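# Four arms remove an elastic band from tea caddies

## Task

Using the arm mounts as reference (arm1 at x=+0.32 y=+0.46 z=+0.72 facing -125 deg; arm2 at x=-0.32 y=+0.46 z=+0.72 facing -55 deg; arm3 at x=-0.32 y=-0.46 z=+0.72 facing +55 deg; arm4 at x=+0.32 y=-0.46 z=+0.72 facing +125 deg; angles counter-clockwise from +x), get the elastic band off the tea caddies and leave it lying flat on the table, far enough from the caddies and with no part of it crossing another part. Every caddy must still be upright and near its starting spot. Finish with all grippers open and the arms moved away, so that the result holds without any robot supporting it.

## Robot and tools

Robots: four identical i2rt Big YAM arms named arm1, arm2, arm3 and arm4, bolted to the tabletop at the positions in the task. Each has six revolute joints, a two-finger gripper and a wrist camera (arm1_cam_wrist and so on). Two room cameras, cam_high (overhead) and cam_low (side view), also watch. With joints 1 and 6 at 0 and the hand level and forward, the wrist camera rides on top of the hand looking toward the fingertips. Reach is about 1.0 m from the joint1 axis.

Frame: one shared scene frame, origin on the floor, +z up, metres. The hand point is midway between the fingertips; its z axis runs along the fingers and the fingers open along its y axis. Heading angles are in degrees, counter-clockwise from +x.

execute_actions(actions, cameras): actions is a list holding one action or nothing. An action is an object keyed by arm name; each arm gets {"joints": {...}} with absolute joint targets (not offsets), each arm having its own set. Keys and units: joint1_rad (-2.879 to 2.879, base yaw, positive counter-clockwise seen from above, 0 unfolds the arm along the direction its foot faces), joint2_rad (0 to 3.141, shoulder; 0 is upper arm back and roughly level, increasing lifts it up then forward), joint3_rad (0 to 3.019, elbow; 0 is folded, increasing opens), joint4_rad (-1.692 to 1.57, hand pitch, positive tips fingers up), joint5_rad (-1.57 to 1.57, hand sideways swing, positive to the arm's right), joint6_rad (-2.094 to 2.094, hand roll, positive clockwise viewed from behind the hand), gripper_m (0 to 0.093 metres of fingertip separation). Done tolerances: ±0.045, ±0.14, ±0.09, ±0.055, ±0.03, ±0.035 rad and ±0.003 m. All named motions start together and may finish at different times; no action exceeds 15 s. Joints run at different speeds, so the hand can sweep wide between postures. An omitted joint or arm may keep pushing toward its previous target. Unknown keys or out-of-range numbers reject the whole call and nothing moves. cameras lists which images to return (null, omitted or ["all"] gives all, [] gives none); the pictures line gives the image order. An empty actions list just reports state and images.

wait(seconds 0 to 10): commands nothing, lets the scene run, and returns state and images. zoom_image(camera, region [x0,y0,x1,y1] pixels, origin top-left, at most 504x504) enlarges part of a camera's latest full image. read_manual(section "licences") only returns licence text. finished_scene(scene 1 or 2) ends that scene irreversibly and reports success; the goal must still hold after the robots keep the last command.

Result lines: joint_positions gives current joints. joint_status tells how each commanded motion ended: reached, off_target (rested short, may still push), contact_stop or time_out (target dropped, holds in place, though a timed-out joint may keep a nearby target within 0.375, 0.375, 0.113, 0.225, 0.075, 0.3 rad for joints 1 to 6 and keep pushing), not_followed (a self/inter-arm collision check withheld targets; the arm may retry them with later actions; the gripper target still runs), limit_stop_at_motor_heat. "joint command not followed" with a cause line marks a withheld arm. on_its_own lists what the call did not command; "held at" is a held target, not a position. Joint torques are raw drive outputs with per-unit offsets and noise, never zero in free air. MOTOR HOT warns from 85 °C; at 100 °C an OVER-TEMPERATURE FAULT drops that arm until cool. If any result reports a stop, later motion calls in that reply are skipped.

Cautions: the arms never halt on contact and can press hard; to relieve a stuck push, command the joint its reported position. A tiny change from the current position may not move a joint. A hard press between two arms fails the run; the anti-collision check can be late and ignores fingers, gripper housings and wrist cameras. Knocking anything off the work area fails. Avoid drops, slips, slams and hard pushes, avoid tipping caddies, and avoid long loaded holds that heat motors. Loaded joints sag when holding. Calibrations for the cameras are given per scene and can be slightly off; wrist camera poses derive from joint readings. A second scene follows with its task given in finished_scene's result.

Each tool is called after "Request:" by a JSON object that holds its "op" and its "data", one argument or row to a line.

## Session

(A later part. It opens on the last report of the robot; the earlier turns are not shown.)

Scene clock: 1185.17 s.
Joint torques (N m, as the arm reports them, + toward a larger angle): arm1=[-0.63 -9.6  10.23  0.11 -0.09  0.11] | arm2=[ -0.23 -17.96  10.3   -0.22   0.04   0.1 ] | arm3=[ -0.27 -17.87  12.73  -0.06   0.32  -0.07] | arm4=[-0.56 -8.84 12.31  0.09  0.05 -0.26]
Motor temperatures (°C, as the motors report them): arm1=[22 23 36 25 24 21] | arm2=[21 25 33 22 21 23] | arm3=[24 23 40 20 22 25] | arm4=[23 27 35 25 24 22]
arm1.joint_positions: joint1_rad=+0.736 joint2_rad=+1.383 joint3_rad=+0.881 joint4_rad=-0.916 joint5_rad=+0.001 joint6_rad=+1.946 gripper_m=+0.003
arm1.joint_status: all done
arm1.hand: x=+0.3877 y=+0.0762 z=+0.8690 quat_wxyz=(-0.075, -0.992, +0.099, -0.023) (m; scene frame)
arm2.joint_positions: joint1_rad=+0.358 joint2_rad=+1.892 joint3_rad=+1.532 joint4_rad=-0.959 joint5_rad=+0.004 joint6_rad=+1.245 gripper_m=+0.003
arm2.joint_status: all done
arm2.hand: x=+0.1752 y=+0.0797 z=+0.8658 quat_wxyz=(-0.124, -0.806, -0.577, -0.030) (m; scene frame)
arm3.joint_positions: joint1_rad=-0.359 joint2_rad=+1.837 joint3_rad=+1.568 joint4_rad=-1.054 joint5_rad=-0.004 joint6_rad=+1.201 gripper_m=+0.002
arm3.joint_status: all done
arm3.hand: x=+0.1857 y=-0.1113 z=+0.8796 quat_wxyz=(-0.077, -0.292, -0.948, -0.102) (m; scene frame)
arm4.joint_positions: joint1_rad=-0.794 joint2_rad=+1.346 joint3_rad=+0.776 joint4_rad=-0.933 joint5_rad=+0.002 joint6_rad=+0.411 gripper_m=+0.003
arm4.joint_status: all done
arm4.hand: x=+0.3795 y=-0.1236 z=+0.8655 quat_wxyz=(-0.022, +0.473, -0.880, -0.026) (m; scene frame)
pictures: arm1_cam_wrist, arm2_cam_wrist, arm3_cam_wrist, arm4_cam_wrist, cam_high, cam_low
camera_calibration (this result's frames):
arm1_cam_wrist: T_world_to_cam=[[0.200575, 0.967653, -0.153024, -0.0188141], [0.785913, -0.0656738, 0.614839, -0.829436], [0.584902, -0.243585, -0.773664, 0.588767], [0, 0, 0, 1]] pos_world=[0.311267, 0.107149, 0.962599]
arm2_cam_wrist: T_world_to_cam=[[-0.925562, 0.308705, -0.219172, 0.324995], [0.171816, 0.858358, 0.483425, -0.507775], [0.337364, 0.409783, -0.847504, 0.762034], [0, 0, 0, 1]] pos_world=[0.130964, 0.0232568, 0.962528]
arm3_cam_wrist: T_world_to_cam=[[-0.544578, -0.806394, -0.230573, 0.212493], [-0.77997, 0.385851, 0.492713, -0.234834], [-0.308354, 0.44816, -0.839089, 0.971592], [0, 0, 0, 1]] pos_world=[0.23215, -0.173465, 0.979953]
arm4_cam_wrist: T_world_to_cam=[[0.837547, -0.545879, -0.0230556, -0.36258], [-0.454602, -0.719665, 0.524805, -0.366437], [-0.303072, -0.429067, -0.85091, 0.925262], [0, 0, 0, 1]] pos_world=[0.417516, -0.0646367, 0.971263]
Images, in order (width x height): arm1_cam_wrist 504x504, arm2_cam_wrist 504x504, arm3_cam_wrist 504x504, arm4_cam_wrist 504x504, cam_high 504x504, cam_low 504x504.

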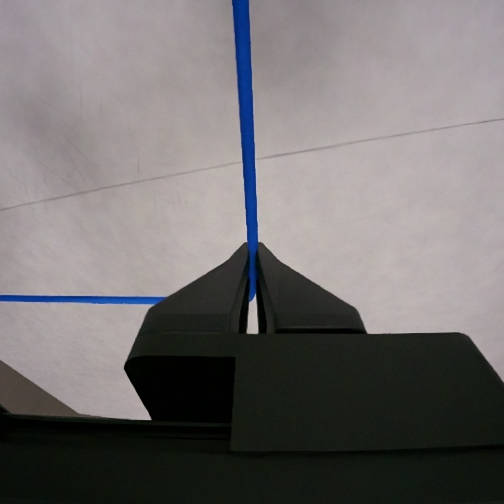

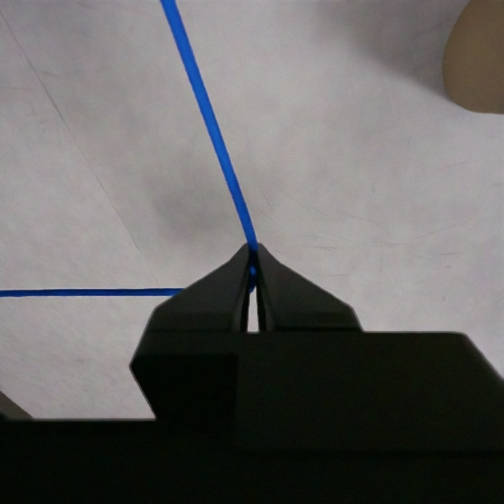

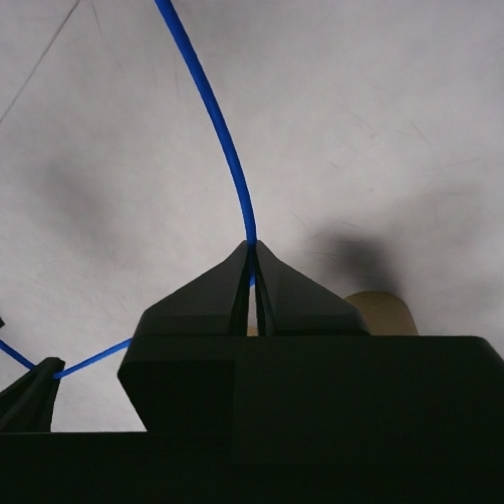

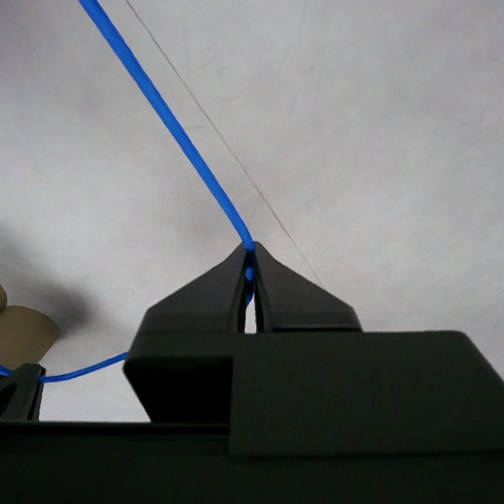

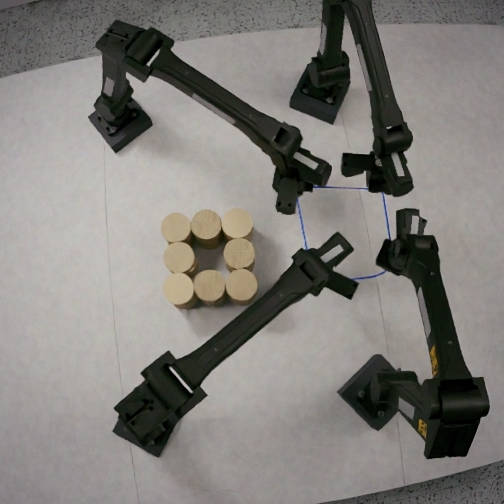

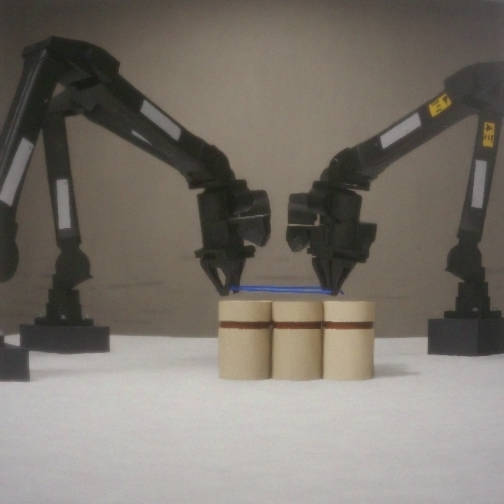

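Request:
{"op": "execute_actions", "data": {
  "actions": [
    {"arm1":{"joints":{"joint1_rad":0.700,"joint2_rad":1.462,"joint3_rad":0.770,"joint4_rad":-0.640}},"arm2":{"joints":{"joint1_rad":0.340,"joint2_rad":1.962,"joint3_rad":1.466,"joint4_rad":-0.785}},"arm3":{"joints":{"joint2_rad":1.873,"joint3_rad":1.458,"joint4_rad":-0.855}},"arm4":{"joints":{"joint2_rad":1.438,"joint3_rad":0.669,"joint4_rad":-0.652}}}
  ],
  "cameras": ["cam_high"]
}}

Scene clock: 1278.67 s.
Joint torques (N m, as the arm reports them, + toward a larger angle): arm1=[-0.96 -9.71  6.09  1.28 -0.03  0.08] | arm2=[ -0.95 -17.46   7.73   1.23   0.03   0.01] | arm3=[  0.22 -16.6    8.73   1.62   0.33  -0.08] | arm4=[-0.72 -9.29  7.49  1.2   0.03 -0.25]
Motor temperatures (°C, as the motors report them): arm1=[22 24 37 25 23 21] | arm2=[21 28 34 22 21 23] | arm3=[24 26 41 20 22 25] | arm4=[23 27 35 25 24 22]
arm1.joint_positions: joint1_rad=+0.705 joint2_rad=+1.474 joint3_rad=+0.772 joint4_rad=-0.655 joint5_rad=-0.001 joint6_rad=+1.948 gripper_m=+0.003
arm1.joint_status: all done
arm1.hand: x=+0.3770 y=+0.0678 z=+0.8075 quat_wxyz=(-0.104, -0.987, +0.115, -0.030) (m; scene frame)
arm2.joint_positions: joint1_rad=+0.348 joint2_rad=+1.946 joint3_rad=+1.463 joint4_rad=-0.804 joint5_rad=+0.004 joint6_rad=+1.245 gripper_m=+0.003
arm2.joint_status: all done
arm2.hand: x=+0.1760 y=+0.0705 z=+0.8146 quat_wxyz=(-0.139, -0.808, -0.572, -0.034) (m; scene frame)
arm3.joint_positions: joint1_rad=-0.359 joint2_rad=+1.856 joint3_rad=+1.455 joint4_rad=-0.873 joint5_rad=-0.004 joint6_rad=+1.200 gripper_m=+0.002
arm3.joint_status: all done
arm3.hand: x=+0.1872 y=-0.1101 z=+0.8314 quat_wxyz=(-0.092, -0.290, -0.945, -0.121) (m; scene frame)
arm4.joint_positions: joint1_rad=-0.794 joint2_rad=+1.450 joint3_rad=+0.670 joint4_rad=-0.665 joint5_rad=+0.002 joint6_rad=+0.410 gripper_m=+0.003
arm4.joint_status: all done
arm4.hand: x=+0.3803 y=-0.1195 z=+0.8040 quat_wxyz=(-0.040, +0.473, -0.879, -0.048) (m; scene frame)
pictures: cam_high
Images, in order (width x height): cam_high 504x504.

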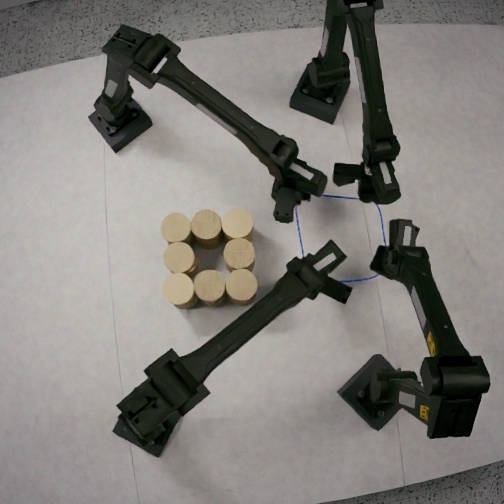

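Request:
{"op": "execute_actions", "data": {
  "actions": [
    {"arm1":{"joints":{"joint2_rad":1.570,"joint3_rad":0.721,"joint4_rad":-0.490}},"arm2":{"joints":{"joint2_rad":2.033,"joint3_rad":1.429,"joint4_rad":-0.682}},"arm3":{"joints":{"joint2_rad":1.940,"joint3_rad":1.405,"joint4_rad":-0.750}},"arm4":{"joints":{"joint2_rad":1.563,"joint3_rad":0.627,"joint4_rad":-0.489}}}
  ]
}}

Request:
{"op": "zoom_image", "data": {
  "camera": "cam_high",
  "region": [250, 150, 430, 330]
}}

Scene clock: 1288.50 s.
Joint torques (N m, as the arm reports them, + toward a larger angle): arm1=[ -0.97 -10.25   5.27   1.26  -0.02   0.08] | arm2=[ -0.71 -17.08   7.59   1.11   0.02   0.07] | arm3=[  0.4  -17.1    8.06   1.53   0.32  -0.08] | arm4=[-0.34 -9.67  5.98  1.18  0.02 -0.26]
Motor temperatures (°C, as the motors report them): arm1=[22 24 35 25 23 21] | arm2=[21 28 34 22 21 23] | arm3=[24 26 39 20 22 25] | arm4=[23 28 33 25 24 22]
arm1.joint_positions: joint1_rad=+0.705 joint2_rad=+1.581 joint3_rad=+0.722 joint4_rad=-0.505 joint5_rad=-0.001 joint6_rad=+1.948 gripper_m=+0.003
arm1.joint_status: all done
arm1.hand: x=+0.3769 y=+0.0702 z=+0.7593 quat_wxyz=(-0.101, -0.988, +0.115, -0.030) (m; scene frame)
arm2.joint_positions: joint1_rad=+0.348 joint2_rad=+2.016 joint3_rad=+1.425 joint4_rad=-0.701 joint5_rad=+0.004 joint6_rad=+1.245 gripper_m=+0.003
arm2.joint_status: all done
arm2.hand: x=+0.1760 y=+0.0698 z=+0.7644 quat_wxyz=(-0.137, -0.808, -0.572, -0.033) (m; scene frame)
arm3.joint_positions: joint1_rad=-0.359 joint2_rad=+1.930 joint3_rad=+1.401 joint4_rad=-0.767 joint5_rad=-0.004 joint6_rad=+1.199 gripper_m=+0.002
arm3.joint_status: all done
arm3.hand: x=+0.1861 y=-0.1110 z=+0.7731 quat_wxyz=(-0.086, -0.291, -0.946, -0.113) (m; scene frame)
arm4.joint_positions: joint1_rad=-0.794 joint2_rad=+1.574 joint3_rad=+0.629 joint4_rad=-0.501 joint5_rad=+0.002 joint6_rad=+0.410 gripper_m=+0.003
arm4.joint_status: all done
arm4.hand: x=+0.3802 y=-0.1201 z=+0.7576 quat_wxyz=(-0.040, +0.473, -0.879, -0.048) (m; scene frame)
pictures: arm1_cam_wrist, arm2_cam_wrist, arm3_cam_wrist, arm4_cam_wrist, cam_high, cam_low
camera_calibration (this result's frames):
arm1_cam_wrist: T_world_to_cam=[[0.234605, 0.950916, -0.201788, -0.00228731], [0.776965, -0.0586791, 0.626803, -0.760072], [0.584196, -0.303833, -0.752595, 0.497207], [0, 0, 0, 1]] pos_world=[0.30062, 0.108643, 0.85015]
arm2_cam_wrist: T_world_to_cam=[[-0.917583, 0.313723, -0.244169, 0.323883], [0.16983, 0.86467, 0.472762, -0.442341], [0.359442, 0.392332, -0.846686, 0.676536], [0, 0, 0, 1]] pos_world=[0.129137, 0.0154425, 0.861017]
arm3_cam_wrist: T_world_to_cam=[[-0.538277, -0.8033, -0.254885, 0.206367], [-0.791333, 0.377717, 0.480752, -0.171699], [-0.289914, 0.460476, -0.838994, 0.880128], [0, 0, 0, 1]] pos_world=[0.230373, -0.17465, 0.873566]
arm4_cam_wrist: T_world_to_cam=[[0.838342, -0.54326, -0.0452898, -0.346951], [-0.45893, -0.748158, 0.47921, -0.274203], [-0.29422, -0.380958, -0.876531, 0.857028], [0, 0, 0, 1]] pos_world=[0.417178, -0.0671403, 0.866899]
Images, in order (width x height): arm1_cam_wrist 504x504, arm2_cam_wrist 504x504, arm3_cam_wrist 504x504, arm4_cam_wrist 504x504, cam_high 504x504, cam_low 504x504.

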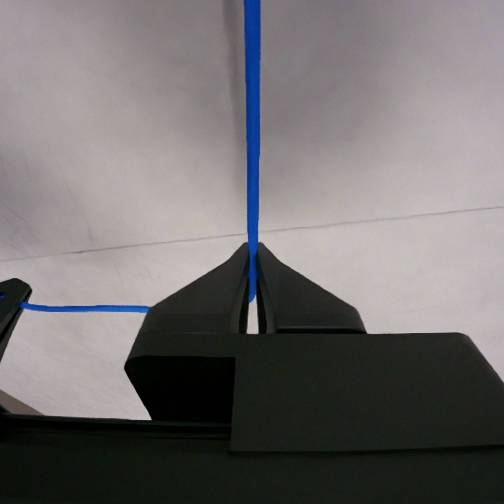

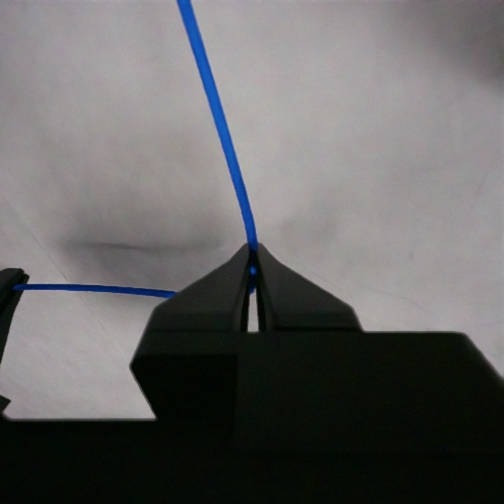

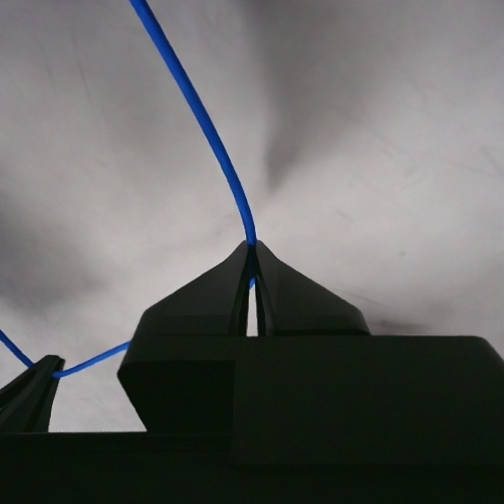

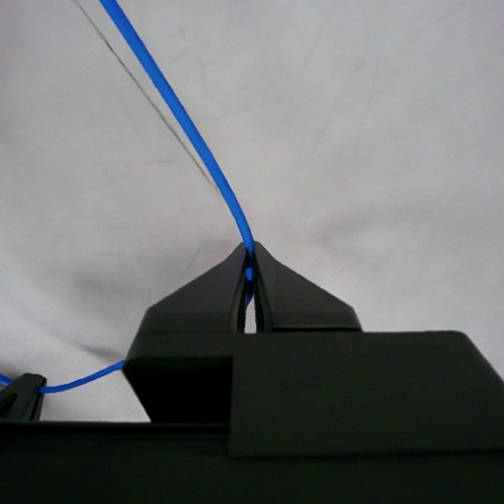

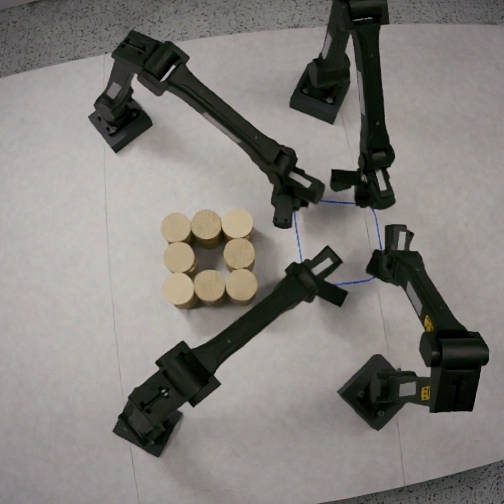

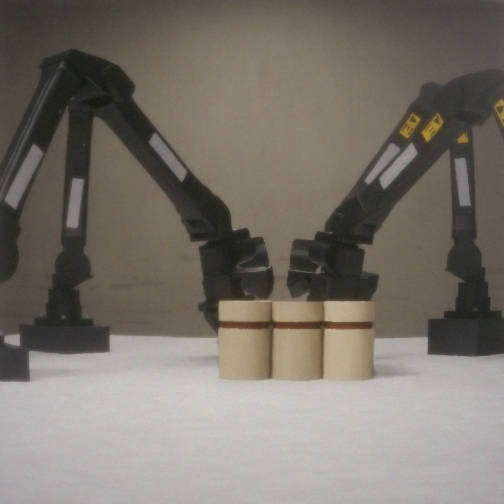

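Region (250, 150, 430, 330) of cam_high's 504x504 image, scaled by 2.800, with more detail than that image has.

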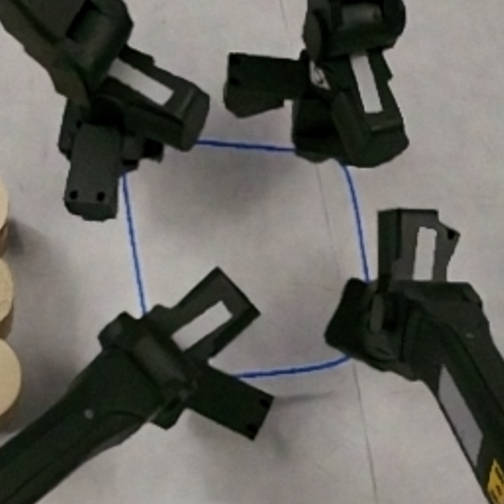

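Request:
{"op": "execute_actions", "data": {
  "actions": [
    {"arm1":{"joints":{"joint2_rad":1.626,"joint3_rad":0.707,"joint4_rad":-0.419}},"arm2":{"joints":{"joint2_rad":2.066,"joint3_rad":1.417,"joint4_rad":-0.637}},"arm3":{"joints":{"joint2_rad":1.969,"joint3_rad":1.387,"joint4_rad":-0.703}},"arm4":{"joints":{"joint2_rad":1.628,"joint3_rad":0.614,"joint4_rad":-0.413}}}
  ],
  "cameras": ["arm1_cam_wrist", "arm2_cam_wrist", "arm3_cam_wrist", "arm4_cam_wrist", "cam_high"]
}}

Scene clock: 1301.60 s.
Joint torques (N m, as the arm reports them, + toward a larger angle): arm1=[-0.95 -9.62  4.5   1.31 -0.02  0.08] | arm2=[ -0.12 -17.22   6.85   1.37   0.06   0.01] | arm3=[  0.24 -15.89   7.7    1.74   0.33  -0.08] | arm4=[-0.03 -9.31  5.26  1.28  0.04 -0.25]
Motor temperatures (°C, as the motors report them): arm1=[22 24 34 25 23 21] | arm2=[21 28 33 22 21 23] | arm3=[24 27 38 20 22 25] | arm4=[23 28 32 25 24 22]
arm1.joint_positions: joint1_rad=+0.705 joint2_rad=+1.626 joint3_rad=+0.714 joint4_rad=-0.434 joint5_rad=-0.001 joint6_rad=+1.948 gripper_m=+0.003
arm1.joint_status: all done
arm1.hand: x=+0.3778 y=+0.0649 z=+0.7437 quat_wxyz=(-0.110, -0.987, +0.115, -0.032) (m; scene frame)
arm2.joint_positions: joint1_rad=+0.348 joint2_rad=+2.033 joint3_rad=+1.419 joint4_rad=-0.659 joint5_rad=+0.004 joint6_rad=+1.245 gripper_m=+0.003
arm2.joint_status: all done
arm2.hand: x=+0.1797 y=+0.0668 z=+0.7544 quat_wxyz=(-0.146, -0.807, -0.572, -0.036) (m; scene frame)
arm3.joint_positions: joint1_rad=-0.359 joint2_rad=+1.938 joint3_rad=+1.391 joint4_rad=-0.723 joint5_rad=-0.004 joint6_rad=+1.199 gripper_m=+0.002
arm3.joint_status: all done
arm3.hand: x=+0.1902 y=-0.1079 z=+0.7671 quat_wxyz=(-0.093, -0.290, -0.945, -0.123) (m; scene frame)
arm4.joint_positions: joint1_rad=-0.794 joint2_rad=+1.630 joint3_rad=+0.620 joint4_rad=-0.426 joint5_rad=+0.002 joint6_rad=+0.410 gripper_m=+0.003
arm4.joint_status: all done
arm4.hand: x=+0.3808 y=-0.1169 z=+0.7398 quat_wxyz=(-0.043, +0.473, -0.878, -0.052) (m; scene frame)
pictures: arm1_cam_wrist, arm2_cam_wrist, arm3_cam_wrist, arm4_cam_wrist, cam_high
camera_calibration (this result's frames):
arm1_cam_wrist: T_world_to_cam=[[0.235212, 0.947257, -0.217669, 0.0112838], [0.775363, -0.0478307, 0.629702, -0.753537], [0.586078, -0.316886, -0.745718, 0.478371], [0, 0, 0, 1]] pos_world=[0.301247, 0.104858, 0.83369]
arm2_cam_wrist: T_world_to_cam=[[-0.91385, 0.310562, -0.261588, 0.338433], [0.162614, 0.87022, 0.465053, -0.428894], [0.372067, 0.382451, -0.845753, 0.665623], [0, 0, 0, 1]] pos_world=[0.131365, 0.01356, 0.850941]
arm3_cam_wrist: T_world_to_cam=[[-0.532496, -0.799673, -0.277437, 0.226105], [-0.801307, 0.370666, 0.46959, -0.157078], [-0.272681, 0.472367, -0.838161, 0.872214], [0, 0, 0, 1]] pos_world=[0.232369, -0.172972, 0.867548]
arm4_cam_wrist: T_world_to_cam=[[0.838441, -0.542729, -0.0496114, -0.34329], [-0.459822, -0.753338, 0.470154, -0.256547], [-0.292541, -0.371385, -0.881189, 0.846689], [0, 0, 0, 1]] pos_world=[0.417554, -0.0651329, 0.849678]
Images, in order (width x height): arm1_cam_wrist 504x504, arm2_cam_wrist 504x504, arm3_cam_wrist 504x504, arm4_cam_wrist 504x504, cam_high 504x504.

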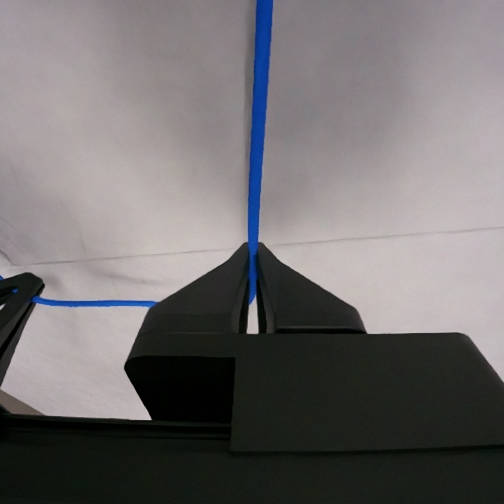

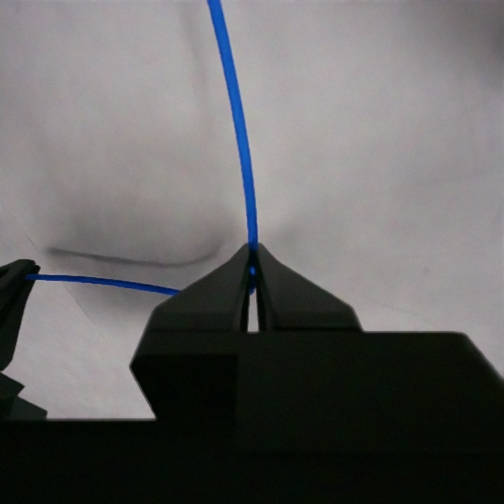

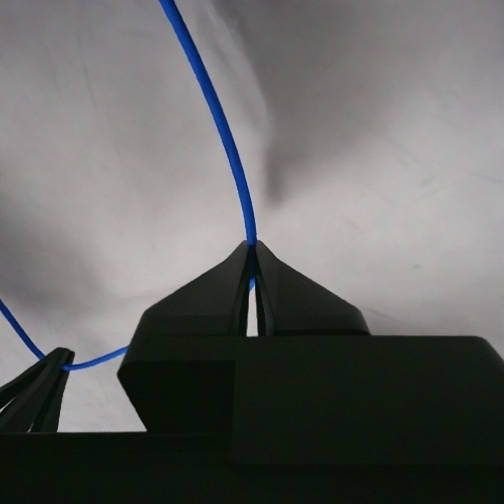

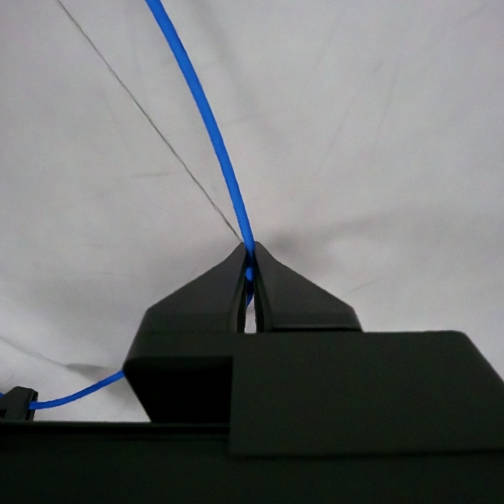

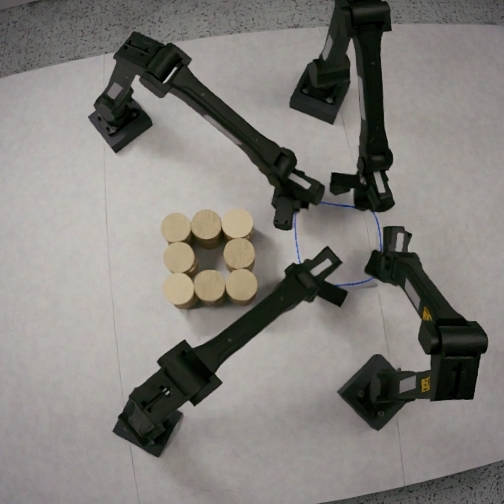

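Request:
{"op": "execute_actions", "data": {
  "actions": [
    {"arm1":{"joints":{"joint2_rad":1.648}},"arm2":{"joints":{"joint2_rad":2.088}},"arm3":{"joints":{"joint2_rad":1.992}},"arm4":{"joints":{"joint2_rad":1.650}}}
  ],
  "cameras": ["arm1_cam_wrist", "arm2_cam_wrist", "arm3_cam_wrist", "arm4_cam_wrist", "cam_high"]
}}

Scene clock: 1313.03 s.
Joint torques (N m, as the arm reports them, + toward a larger angle): arm1=[-0.96 -9.38  4.37  1.29 -0.02  0.08] | arm2=[ -0.72 -16.1    6.88   1.29   0.01   0.05] | arm3=[  0.02 -17.04   7.45   1.62   0.3   -0.06] | arm4=[-0.42 -9.58  5.12  1.19  0.03 -0.25]
Motor temperatures (°C, as the motors report them): arm1=[22 24 33 25 23 21] | arm2=[21 28 32 22 21 23] | arm3=[24 27 37 21 22 25] | arm4=[23 28 31 25 24 22]
arm1.joint_positions: joint1_rad=+0.705 joint2_rad=+1.642 joint3_rad=+0.714 joint4_rad=-0.434 joint5_rad=-0.001 joint6_rad=+1.948 gripper_m=+0.003
arm1.joint_status: all done
arm1.hand: x=+0.3774 y=+0.0676 z=+0.7375 quat_wxyz=(-0.102, -0.988, +0.115, -0.030) (m; scene frame)
arm2.joint_positions: joint1_rad=+0.348 joint2_rad=+2.057 joint3_rad=+1.419 joint4_rad=-0.658 joint5_rad=+0.004 joint6_rad=+1.245 gripper_m=+0.003
arm2.joint_status: all done
arm2.hand: x=+0.1768 y=+0.0689 z=+0.7395 quat_wxyz=(-0.135, -0.808, -0.573, -0.033) (m; scene frame)
arm3.joint_positions: joint1_rad=-0.359 joint2_rad=+1.966 joint3_rad=+1.391 joint4_rad=-0.722 joint5_rad=-0.004 joint6_rad=+1.199 gripper_m=+0.002
arm3.joint_status: all done
arm3.hand: x=+0.1879 y=-0.1095 z=+0.7503 quat_wxyz=(-0.085, -0.290, -0.947, -0.112) (m; scene frame)
arm4.joint_positions: joint1_rad=-0.794 joint2_rad=+1.645 joint3_rad=+0.620 joint4_rad=-0.426 joint5_rad=+0.002 joint6_rad=+0.410 gripper_m=+0.003
arm4.joint_status: all done
arm4.hand: x=+0.3803 y=-0.1197 z=+0.7348 quat_wxyz=(-0.039, +0.473, -0.879, -0.046) (m; scene frame)
pictures: arm1_cam_wrist, arm2_cam_wrist, arm3_cam_wrist, arm4_cam_wrist, cam_high
camera_calibration (this result's frames):
arm1_cam_wrist: T_world_to_cam=[[0.234643, 0.950686, -0.202825, -0.00353791], [0.776861, -0.0579731, 0.626998, -0.74711], [0.58432, -0.304688, -0.752154, 0.47944], [0, 0, 0, 1]] pos_world=[0.301085, 0.106131, 0.828331]
arm2_cam_wrist: T_world_to_cam=[[-0.91844, 0.314452, -0.239974, 0.315827], [0.171579, 0.863324, 0.474587, -0.431444], [0.35641, 0.394705, -0.846865, 0.656052], [0, 0, 0, 1]] pos_world=[0.130271, 0.0142165, 0.836135]
arm3_cam_wrist: T_world_to_cam=[[-0.538366, -0.803783, -0.253169, 0.201428], [-0.790724, 0.377934, 0.481582, -0.160656], [-0.291406, 0.459454, -0.839038, 0.861003], [0, 0, 0, 1]] pos_world=[0.232309, -0.17297, 0.850778]
arm4_cam_wrist: T_world_to_cam=[[0.83831, -0.543432, -0.0437982, -0.348976], [-0.458619, -0.746349, 0.48232, -0.265149], [-0.294796, -0.384247, -0.8749, 0.835824], [0, 0, 0, 1]] pos_world=[0.417345, -0.0663758, 0.843864]
Images, in order (width x height): arm1_cam_wrist 504x504, arm2_cam_wrist 504x504, arm3_cam_wrist 504x504, arm4_cam_wrist 504x504, cam_high 504x504.

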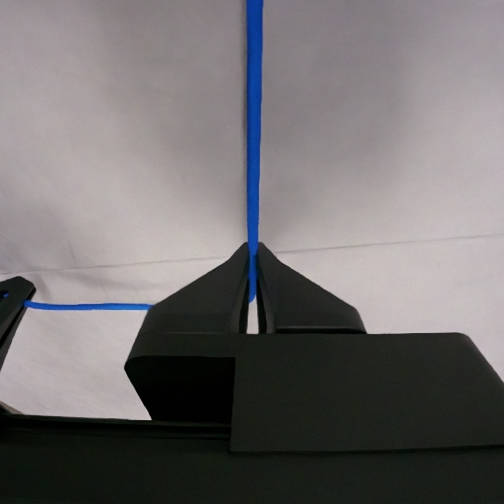

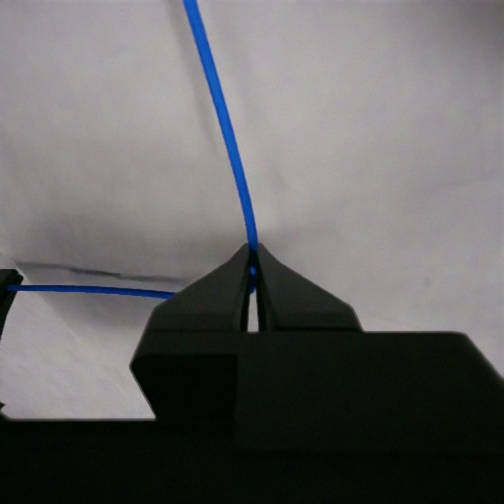

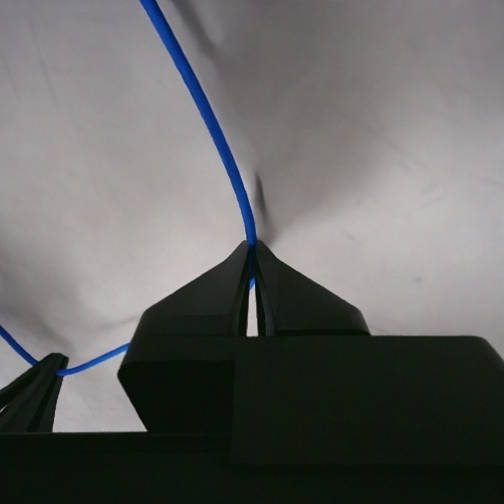

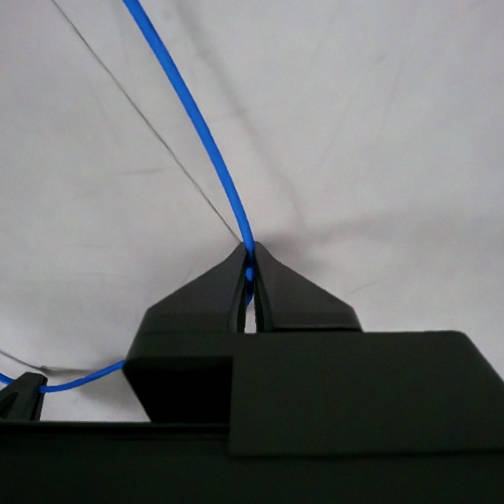

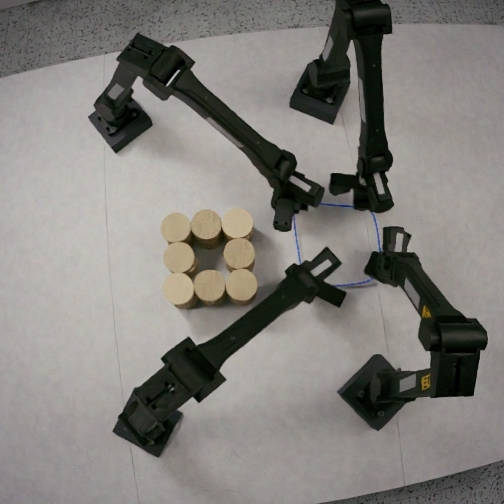

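Request:
{"op": "execute_actions", "data": {
  "actions": [
    {"arm1":{"joints":{"gripper_m":0.026}},"arm2":{"joints":{"gripper_m":0.024}},"arm3":{"joints":{"gripper_m":0.024}},"arm4":{"joints":{"gripper_m":0.026}}}
  ],
  "cameras": ["arm1_cam_wrist", "arm2_cam_wrist", "arm3_cam_wrist", "arm4_cam_wrist", "cam_high"]
}}

Scene clock: 1316.87 s.
Joint torques (N m, as the arm reports them, + toward a larger angle): arm1=[-0.94 -9.32  4.37  1.28 -0.02  0.09] | arm2=[ -1.34 -16.89   6.68   1.34   0.06   0.04] | arm3=[  0.14 -15.92   7.52   1.66   0.32  -0.07] | arm4=[-0.82 -9.34  5.1   1.24  0.02 -0.25]
Motor temperatures (°C, as the motors report them): arm1=[22 24 33 25 23 21] | arm2=[21 28 32 22 21 23] | arm3=[24 27 37 21 22 25] | arm4=[23 28 31 25 24 22]
arm1.joint_positions: joint1_rad=+0.705 joint2_rad=+1.642 joint3_rad=+0.714 joint4_rad=-0.434 joint5_rad=-0.001 joint6_rad=+1.948 gripper_m=+0.026
arm1.joint_status: all done
arm1.hand: x=+0.3774 y=+0.0676 z=+0.7375 quat_wxyz=(-0.102, -0.988, +0.115, -0.030) (m; scene frame)
arm2.joint_positions: joint1_rad=+0.348 joint2_rad=+2.057 joint3_rad=+1.419 joint4_rad=-0.658 joint5_rad=+0.004 joint6_rad=+1.245 gripper_m=+0.024
arm2.joint_status: all done
arm2.hand: x=+0.1768 y=+0.0689 z=+0.7395 quat_wxyz=(-0.135, -0.808, -0.573, -0.033) (m; scene frame)
arm3.joint_positions: joint1_rad=-0.359 joint2_rad=+1.966 joint3_rad=+1.391 joint4_rad=-0.722 joint5_rad=-0.004 joint6_rad=+1.199 gripper_m=+0.024
arm3.joint_status: all done
arm3.hand: x=+0.1879 y=-0.1095 z=+0.7503 quat_wxyz=(-0.085, -0.290, -0.947, -0.112) (m; scene frame)
arm4.joint_positions: joint1_rad=-0.794 joint2_rad=+1.645 joint3_rad=+0.620 joint4_rad=-0.426 joint5_rad=+0.002 joint6_rad=+0.410 gripper_m=+0.026
arm4.joint_status: all done
arm4.hand: x=+0.3803 y=-0.1197 z=+0.7348 quat_wxyz=(-0.039, +0.473, -0.879, -0.046) (m; scene frame)
pictures: arm1_cam_wrist, arm2_cam_wrist, arm3_cam_wrist, arm4_cam_wrist, cam_high
camera_calibration (this result's frames):
arm1_cam_wrist: T_world_to_cam=[[0.234643, 0.950686, -0.202825, -0.00353791], [0.776861, -0.0579731, 0.626998, -0.74711], [0.58432, -0.304688, -0.752154, 0.47944], [0, 0, 0, 1]] pos_world=[0.301085, 0.106131, 0.828331]
arm2_cam_wrist: T_world_to_cam=[[-0.91844, 0.314452, -0.239974, 0.315827], [0.171579, 0.863324, 0.474587, -0.431444], [0.35641, 0.394705, -0.846865, 0.656052], [0, 0, 0, 1]] pos_world=[0.130271, 0.0142165, 0.836135]
arm3_cam_wrist: T_world_to_cam=[[-0.538366, -0.803783, -0.253169, 0.201428], [-0.790724, 0.377934, 0.481582, -0.160656], [-0.291406, 0.459454, -0.839038, 0.861003], [0, 0, 0, 1]] pos_world=[0.232309, -0.17297, 0.850778]
arm4_cam_wrist: T_world_to_cam=[[0.83831, -0.543432, -0.0437982, -0.348976], [-0.458619, -0.746349, 0.48232, -0.265149], [-0.294796, -0.384247, -0.8749, 0.835824], [0, 0, 0, 1]] pos_world=[0.417345, -0.0663758, 0.843864]
Images, in order (width x height): arm1_cam_wrist 504x504, arm2_cam_wrist 504x504, arm3_cam_wrist 504x504, arm4_cam_wrist 504x504, cam_high 504x504.

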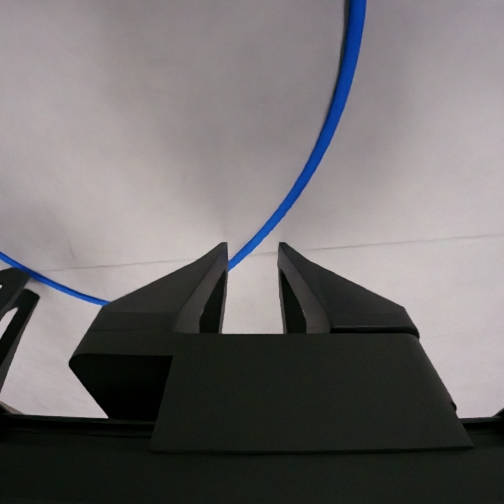

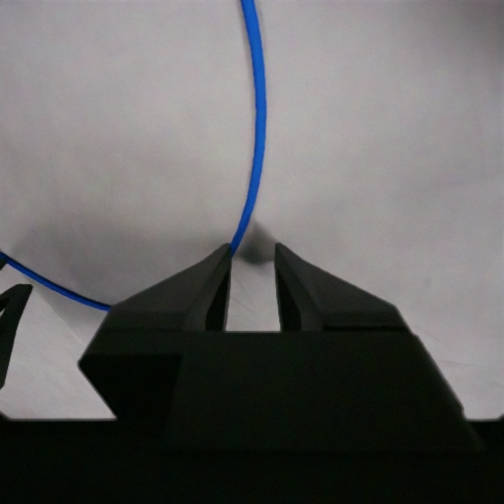

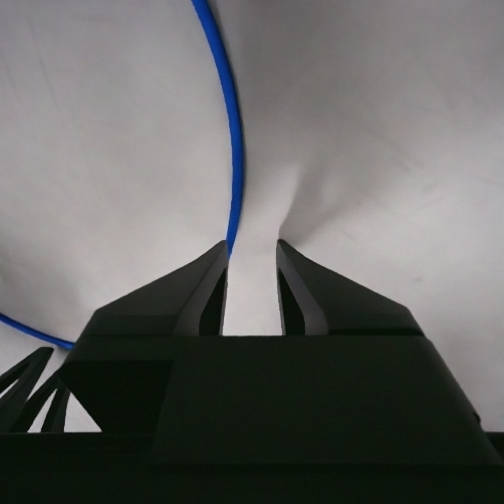

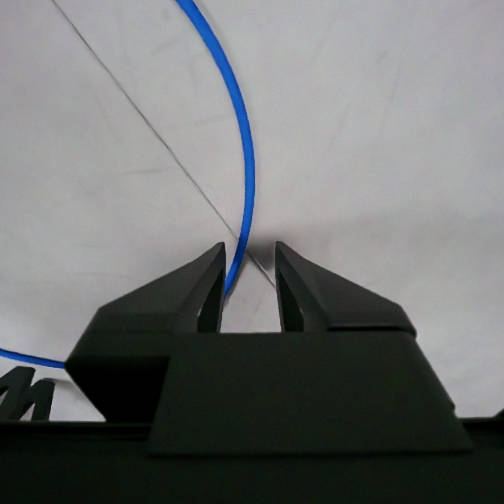

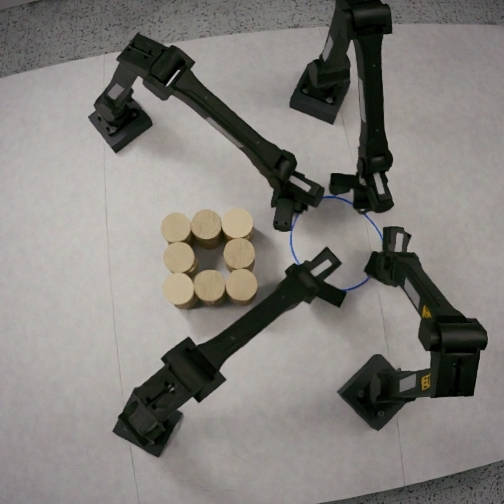

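Request:
{"op": "execute_actions", "data": {
  "actions": [
    {"arm1":{"joints":{"joint2_rad":0.80,"joint4_rad":-1.15}},"arm2":{"joints":{"joint2_rad":1.30,"joint4_rad":-1.30}},"arm3":{"joints":{"joint2_rad":1.25,"joint4_rad":-1.35}},"arm4":{"joints":{"joint2_rad":0.80,"joint4_rad":-1.15}}}
  ],
  "cameras": ["cam_high", "cam_low", "arm1_cam_wrist"]
}}

Request:
{"op": "zoom_image", "data": {
  "camera": "cam_high",
  "region": [140, 150, 420, 340]
}}

Scene clock: 1331.03 s.
Joint torques (N m, as the arm reports them, + toward a larger angle): arm1=[-1.01 -2.49  8.09  0.43 -0.01  0.07] | arm2=[-0.97 -8.58  9.61  0.33  0.03  0.07] | arm3=[ 0.18 -7.53 10.73  0.36  0.32 -0.08] | arm4=[-0.19 -3.19 10.04  0.48  0.02 -0.27]
Motor temperatures (°C, as the motors report them): arm1=[22 24 33 25 23 21] | arm2=[21 28 32 22 21 23] | arm3=[24 27 36 21 22 25] | arm4=[23 28 31 25 24 22]
arm1.joint_positions: joint1_rad=+0.705 joint2_rad=+0.798 joint3_rad=+0.708 joint4_rad=-1.139 joint5_rad=-0.001 joint6_rad=+1.948 gripper_m=+0.026
arm1.joint_status: all done
arm1.hand: x=+0.3579 y=+0.1945 z=+0.9631 quat_wxyz=(-0.165, -0.978, +0.114, -0.047) (m; scene frame)
arm2.joint_positions: joint1_rad=+0.348 joint2_rad=+1.286 joint3_rad=+1.405 joint4_rad=-1.282 joint5_rad=+0.004 joint6_rad=+1.245 gripper_m=+0.024
arm2.joint_status: all done
arm2.hand: x=+0.0407 y=+0.1805 z=+1.1023 quat_wxyz=(-0.198, -0.799, -0.566, -0.052) (m; scene frame)
arm3.joint_positions: joint1_rad=-0.359 joint2_rad=+1.236 joint3_rad=+1.372 joint4_rad=-1.335 joint5_rad=-0.004 joint6_rad=+1.199 gripper_m=+0.024
arm3.joint_status: all done
arm3.hand: x=+0.0313 y=-0.2183 z=+1.0730 quat_wxyz=(-0.115, -0.288, -0.939, -0.150) (m; scene frame)
arm4.joint_positions: joint1_rad=-0.794 joint2_rad=+0.799 joint3_rad=+0.615 joint4_rad=-1.142 joint5_rad=+0.002 joint6_rad=+0.410 gripper_m=+0.026
arm4.joint_status: all done
arm4.hand: x=+0.3621 y=-0.2222 z=+0.9432 quat_wxyz=(-0.077, +0.470, -0.874, -0.095) (m; scene frame)
pictures: arm1_cam_wrist, cam_high, cam_low
camera_calibration (this result's frames):
arm1_cam_wrist: T_world_to_cam=[[0.240252, 0.916019, -0.32123, 0.044976], [0.764335, 0.02548, 0.644316, -0.894449], [0.59839, -0.400326, -0.694023, 0.656735], [0, 0, 0, 1]] pos_world=[0.279869, 0.2445, 1.04654]
Images, in order (width x height): arm1_cam_wrist 504x504, cam_high 504x504, cam_low 504x504.

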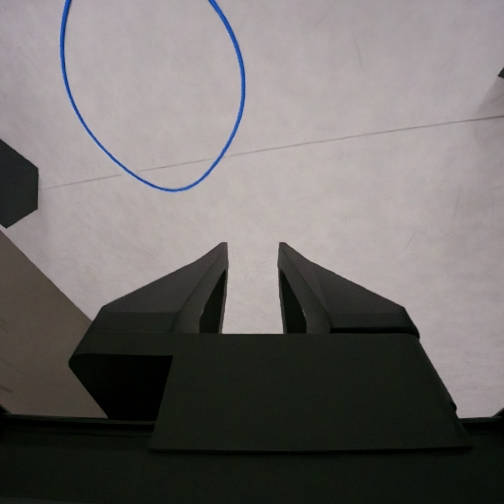

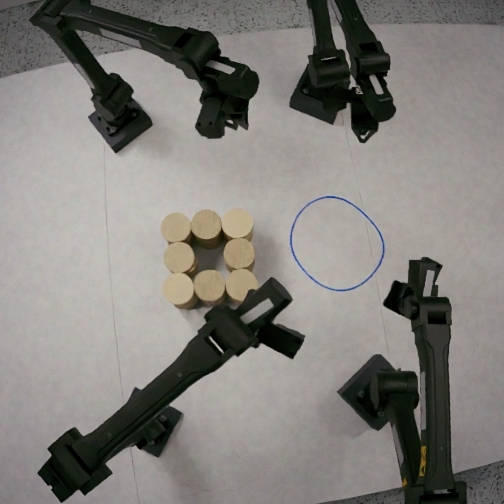

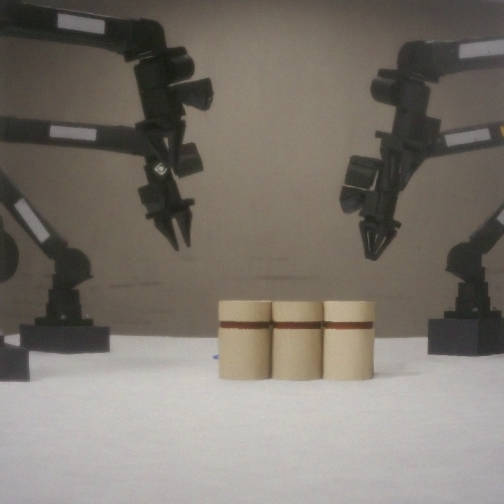

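Region (140, 150, 420, 340) of cam_high's 504x504 image, scaled by 1.800, with more detail than that image has; it fills the top 342 rows of this view, and the rest is white.

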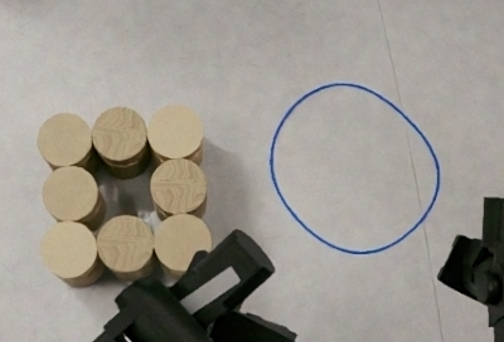

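Request:
{"op": "finished_scene", "data": {
  "scene": 1
}}

The scene is finished: the task was done.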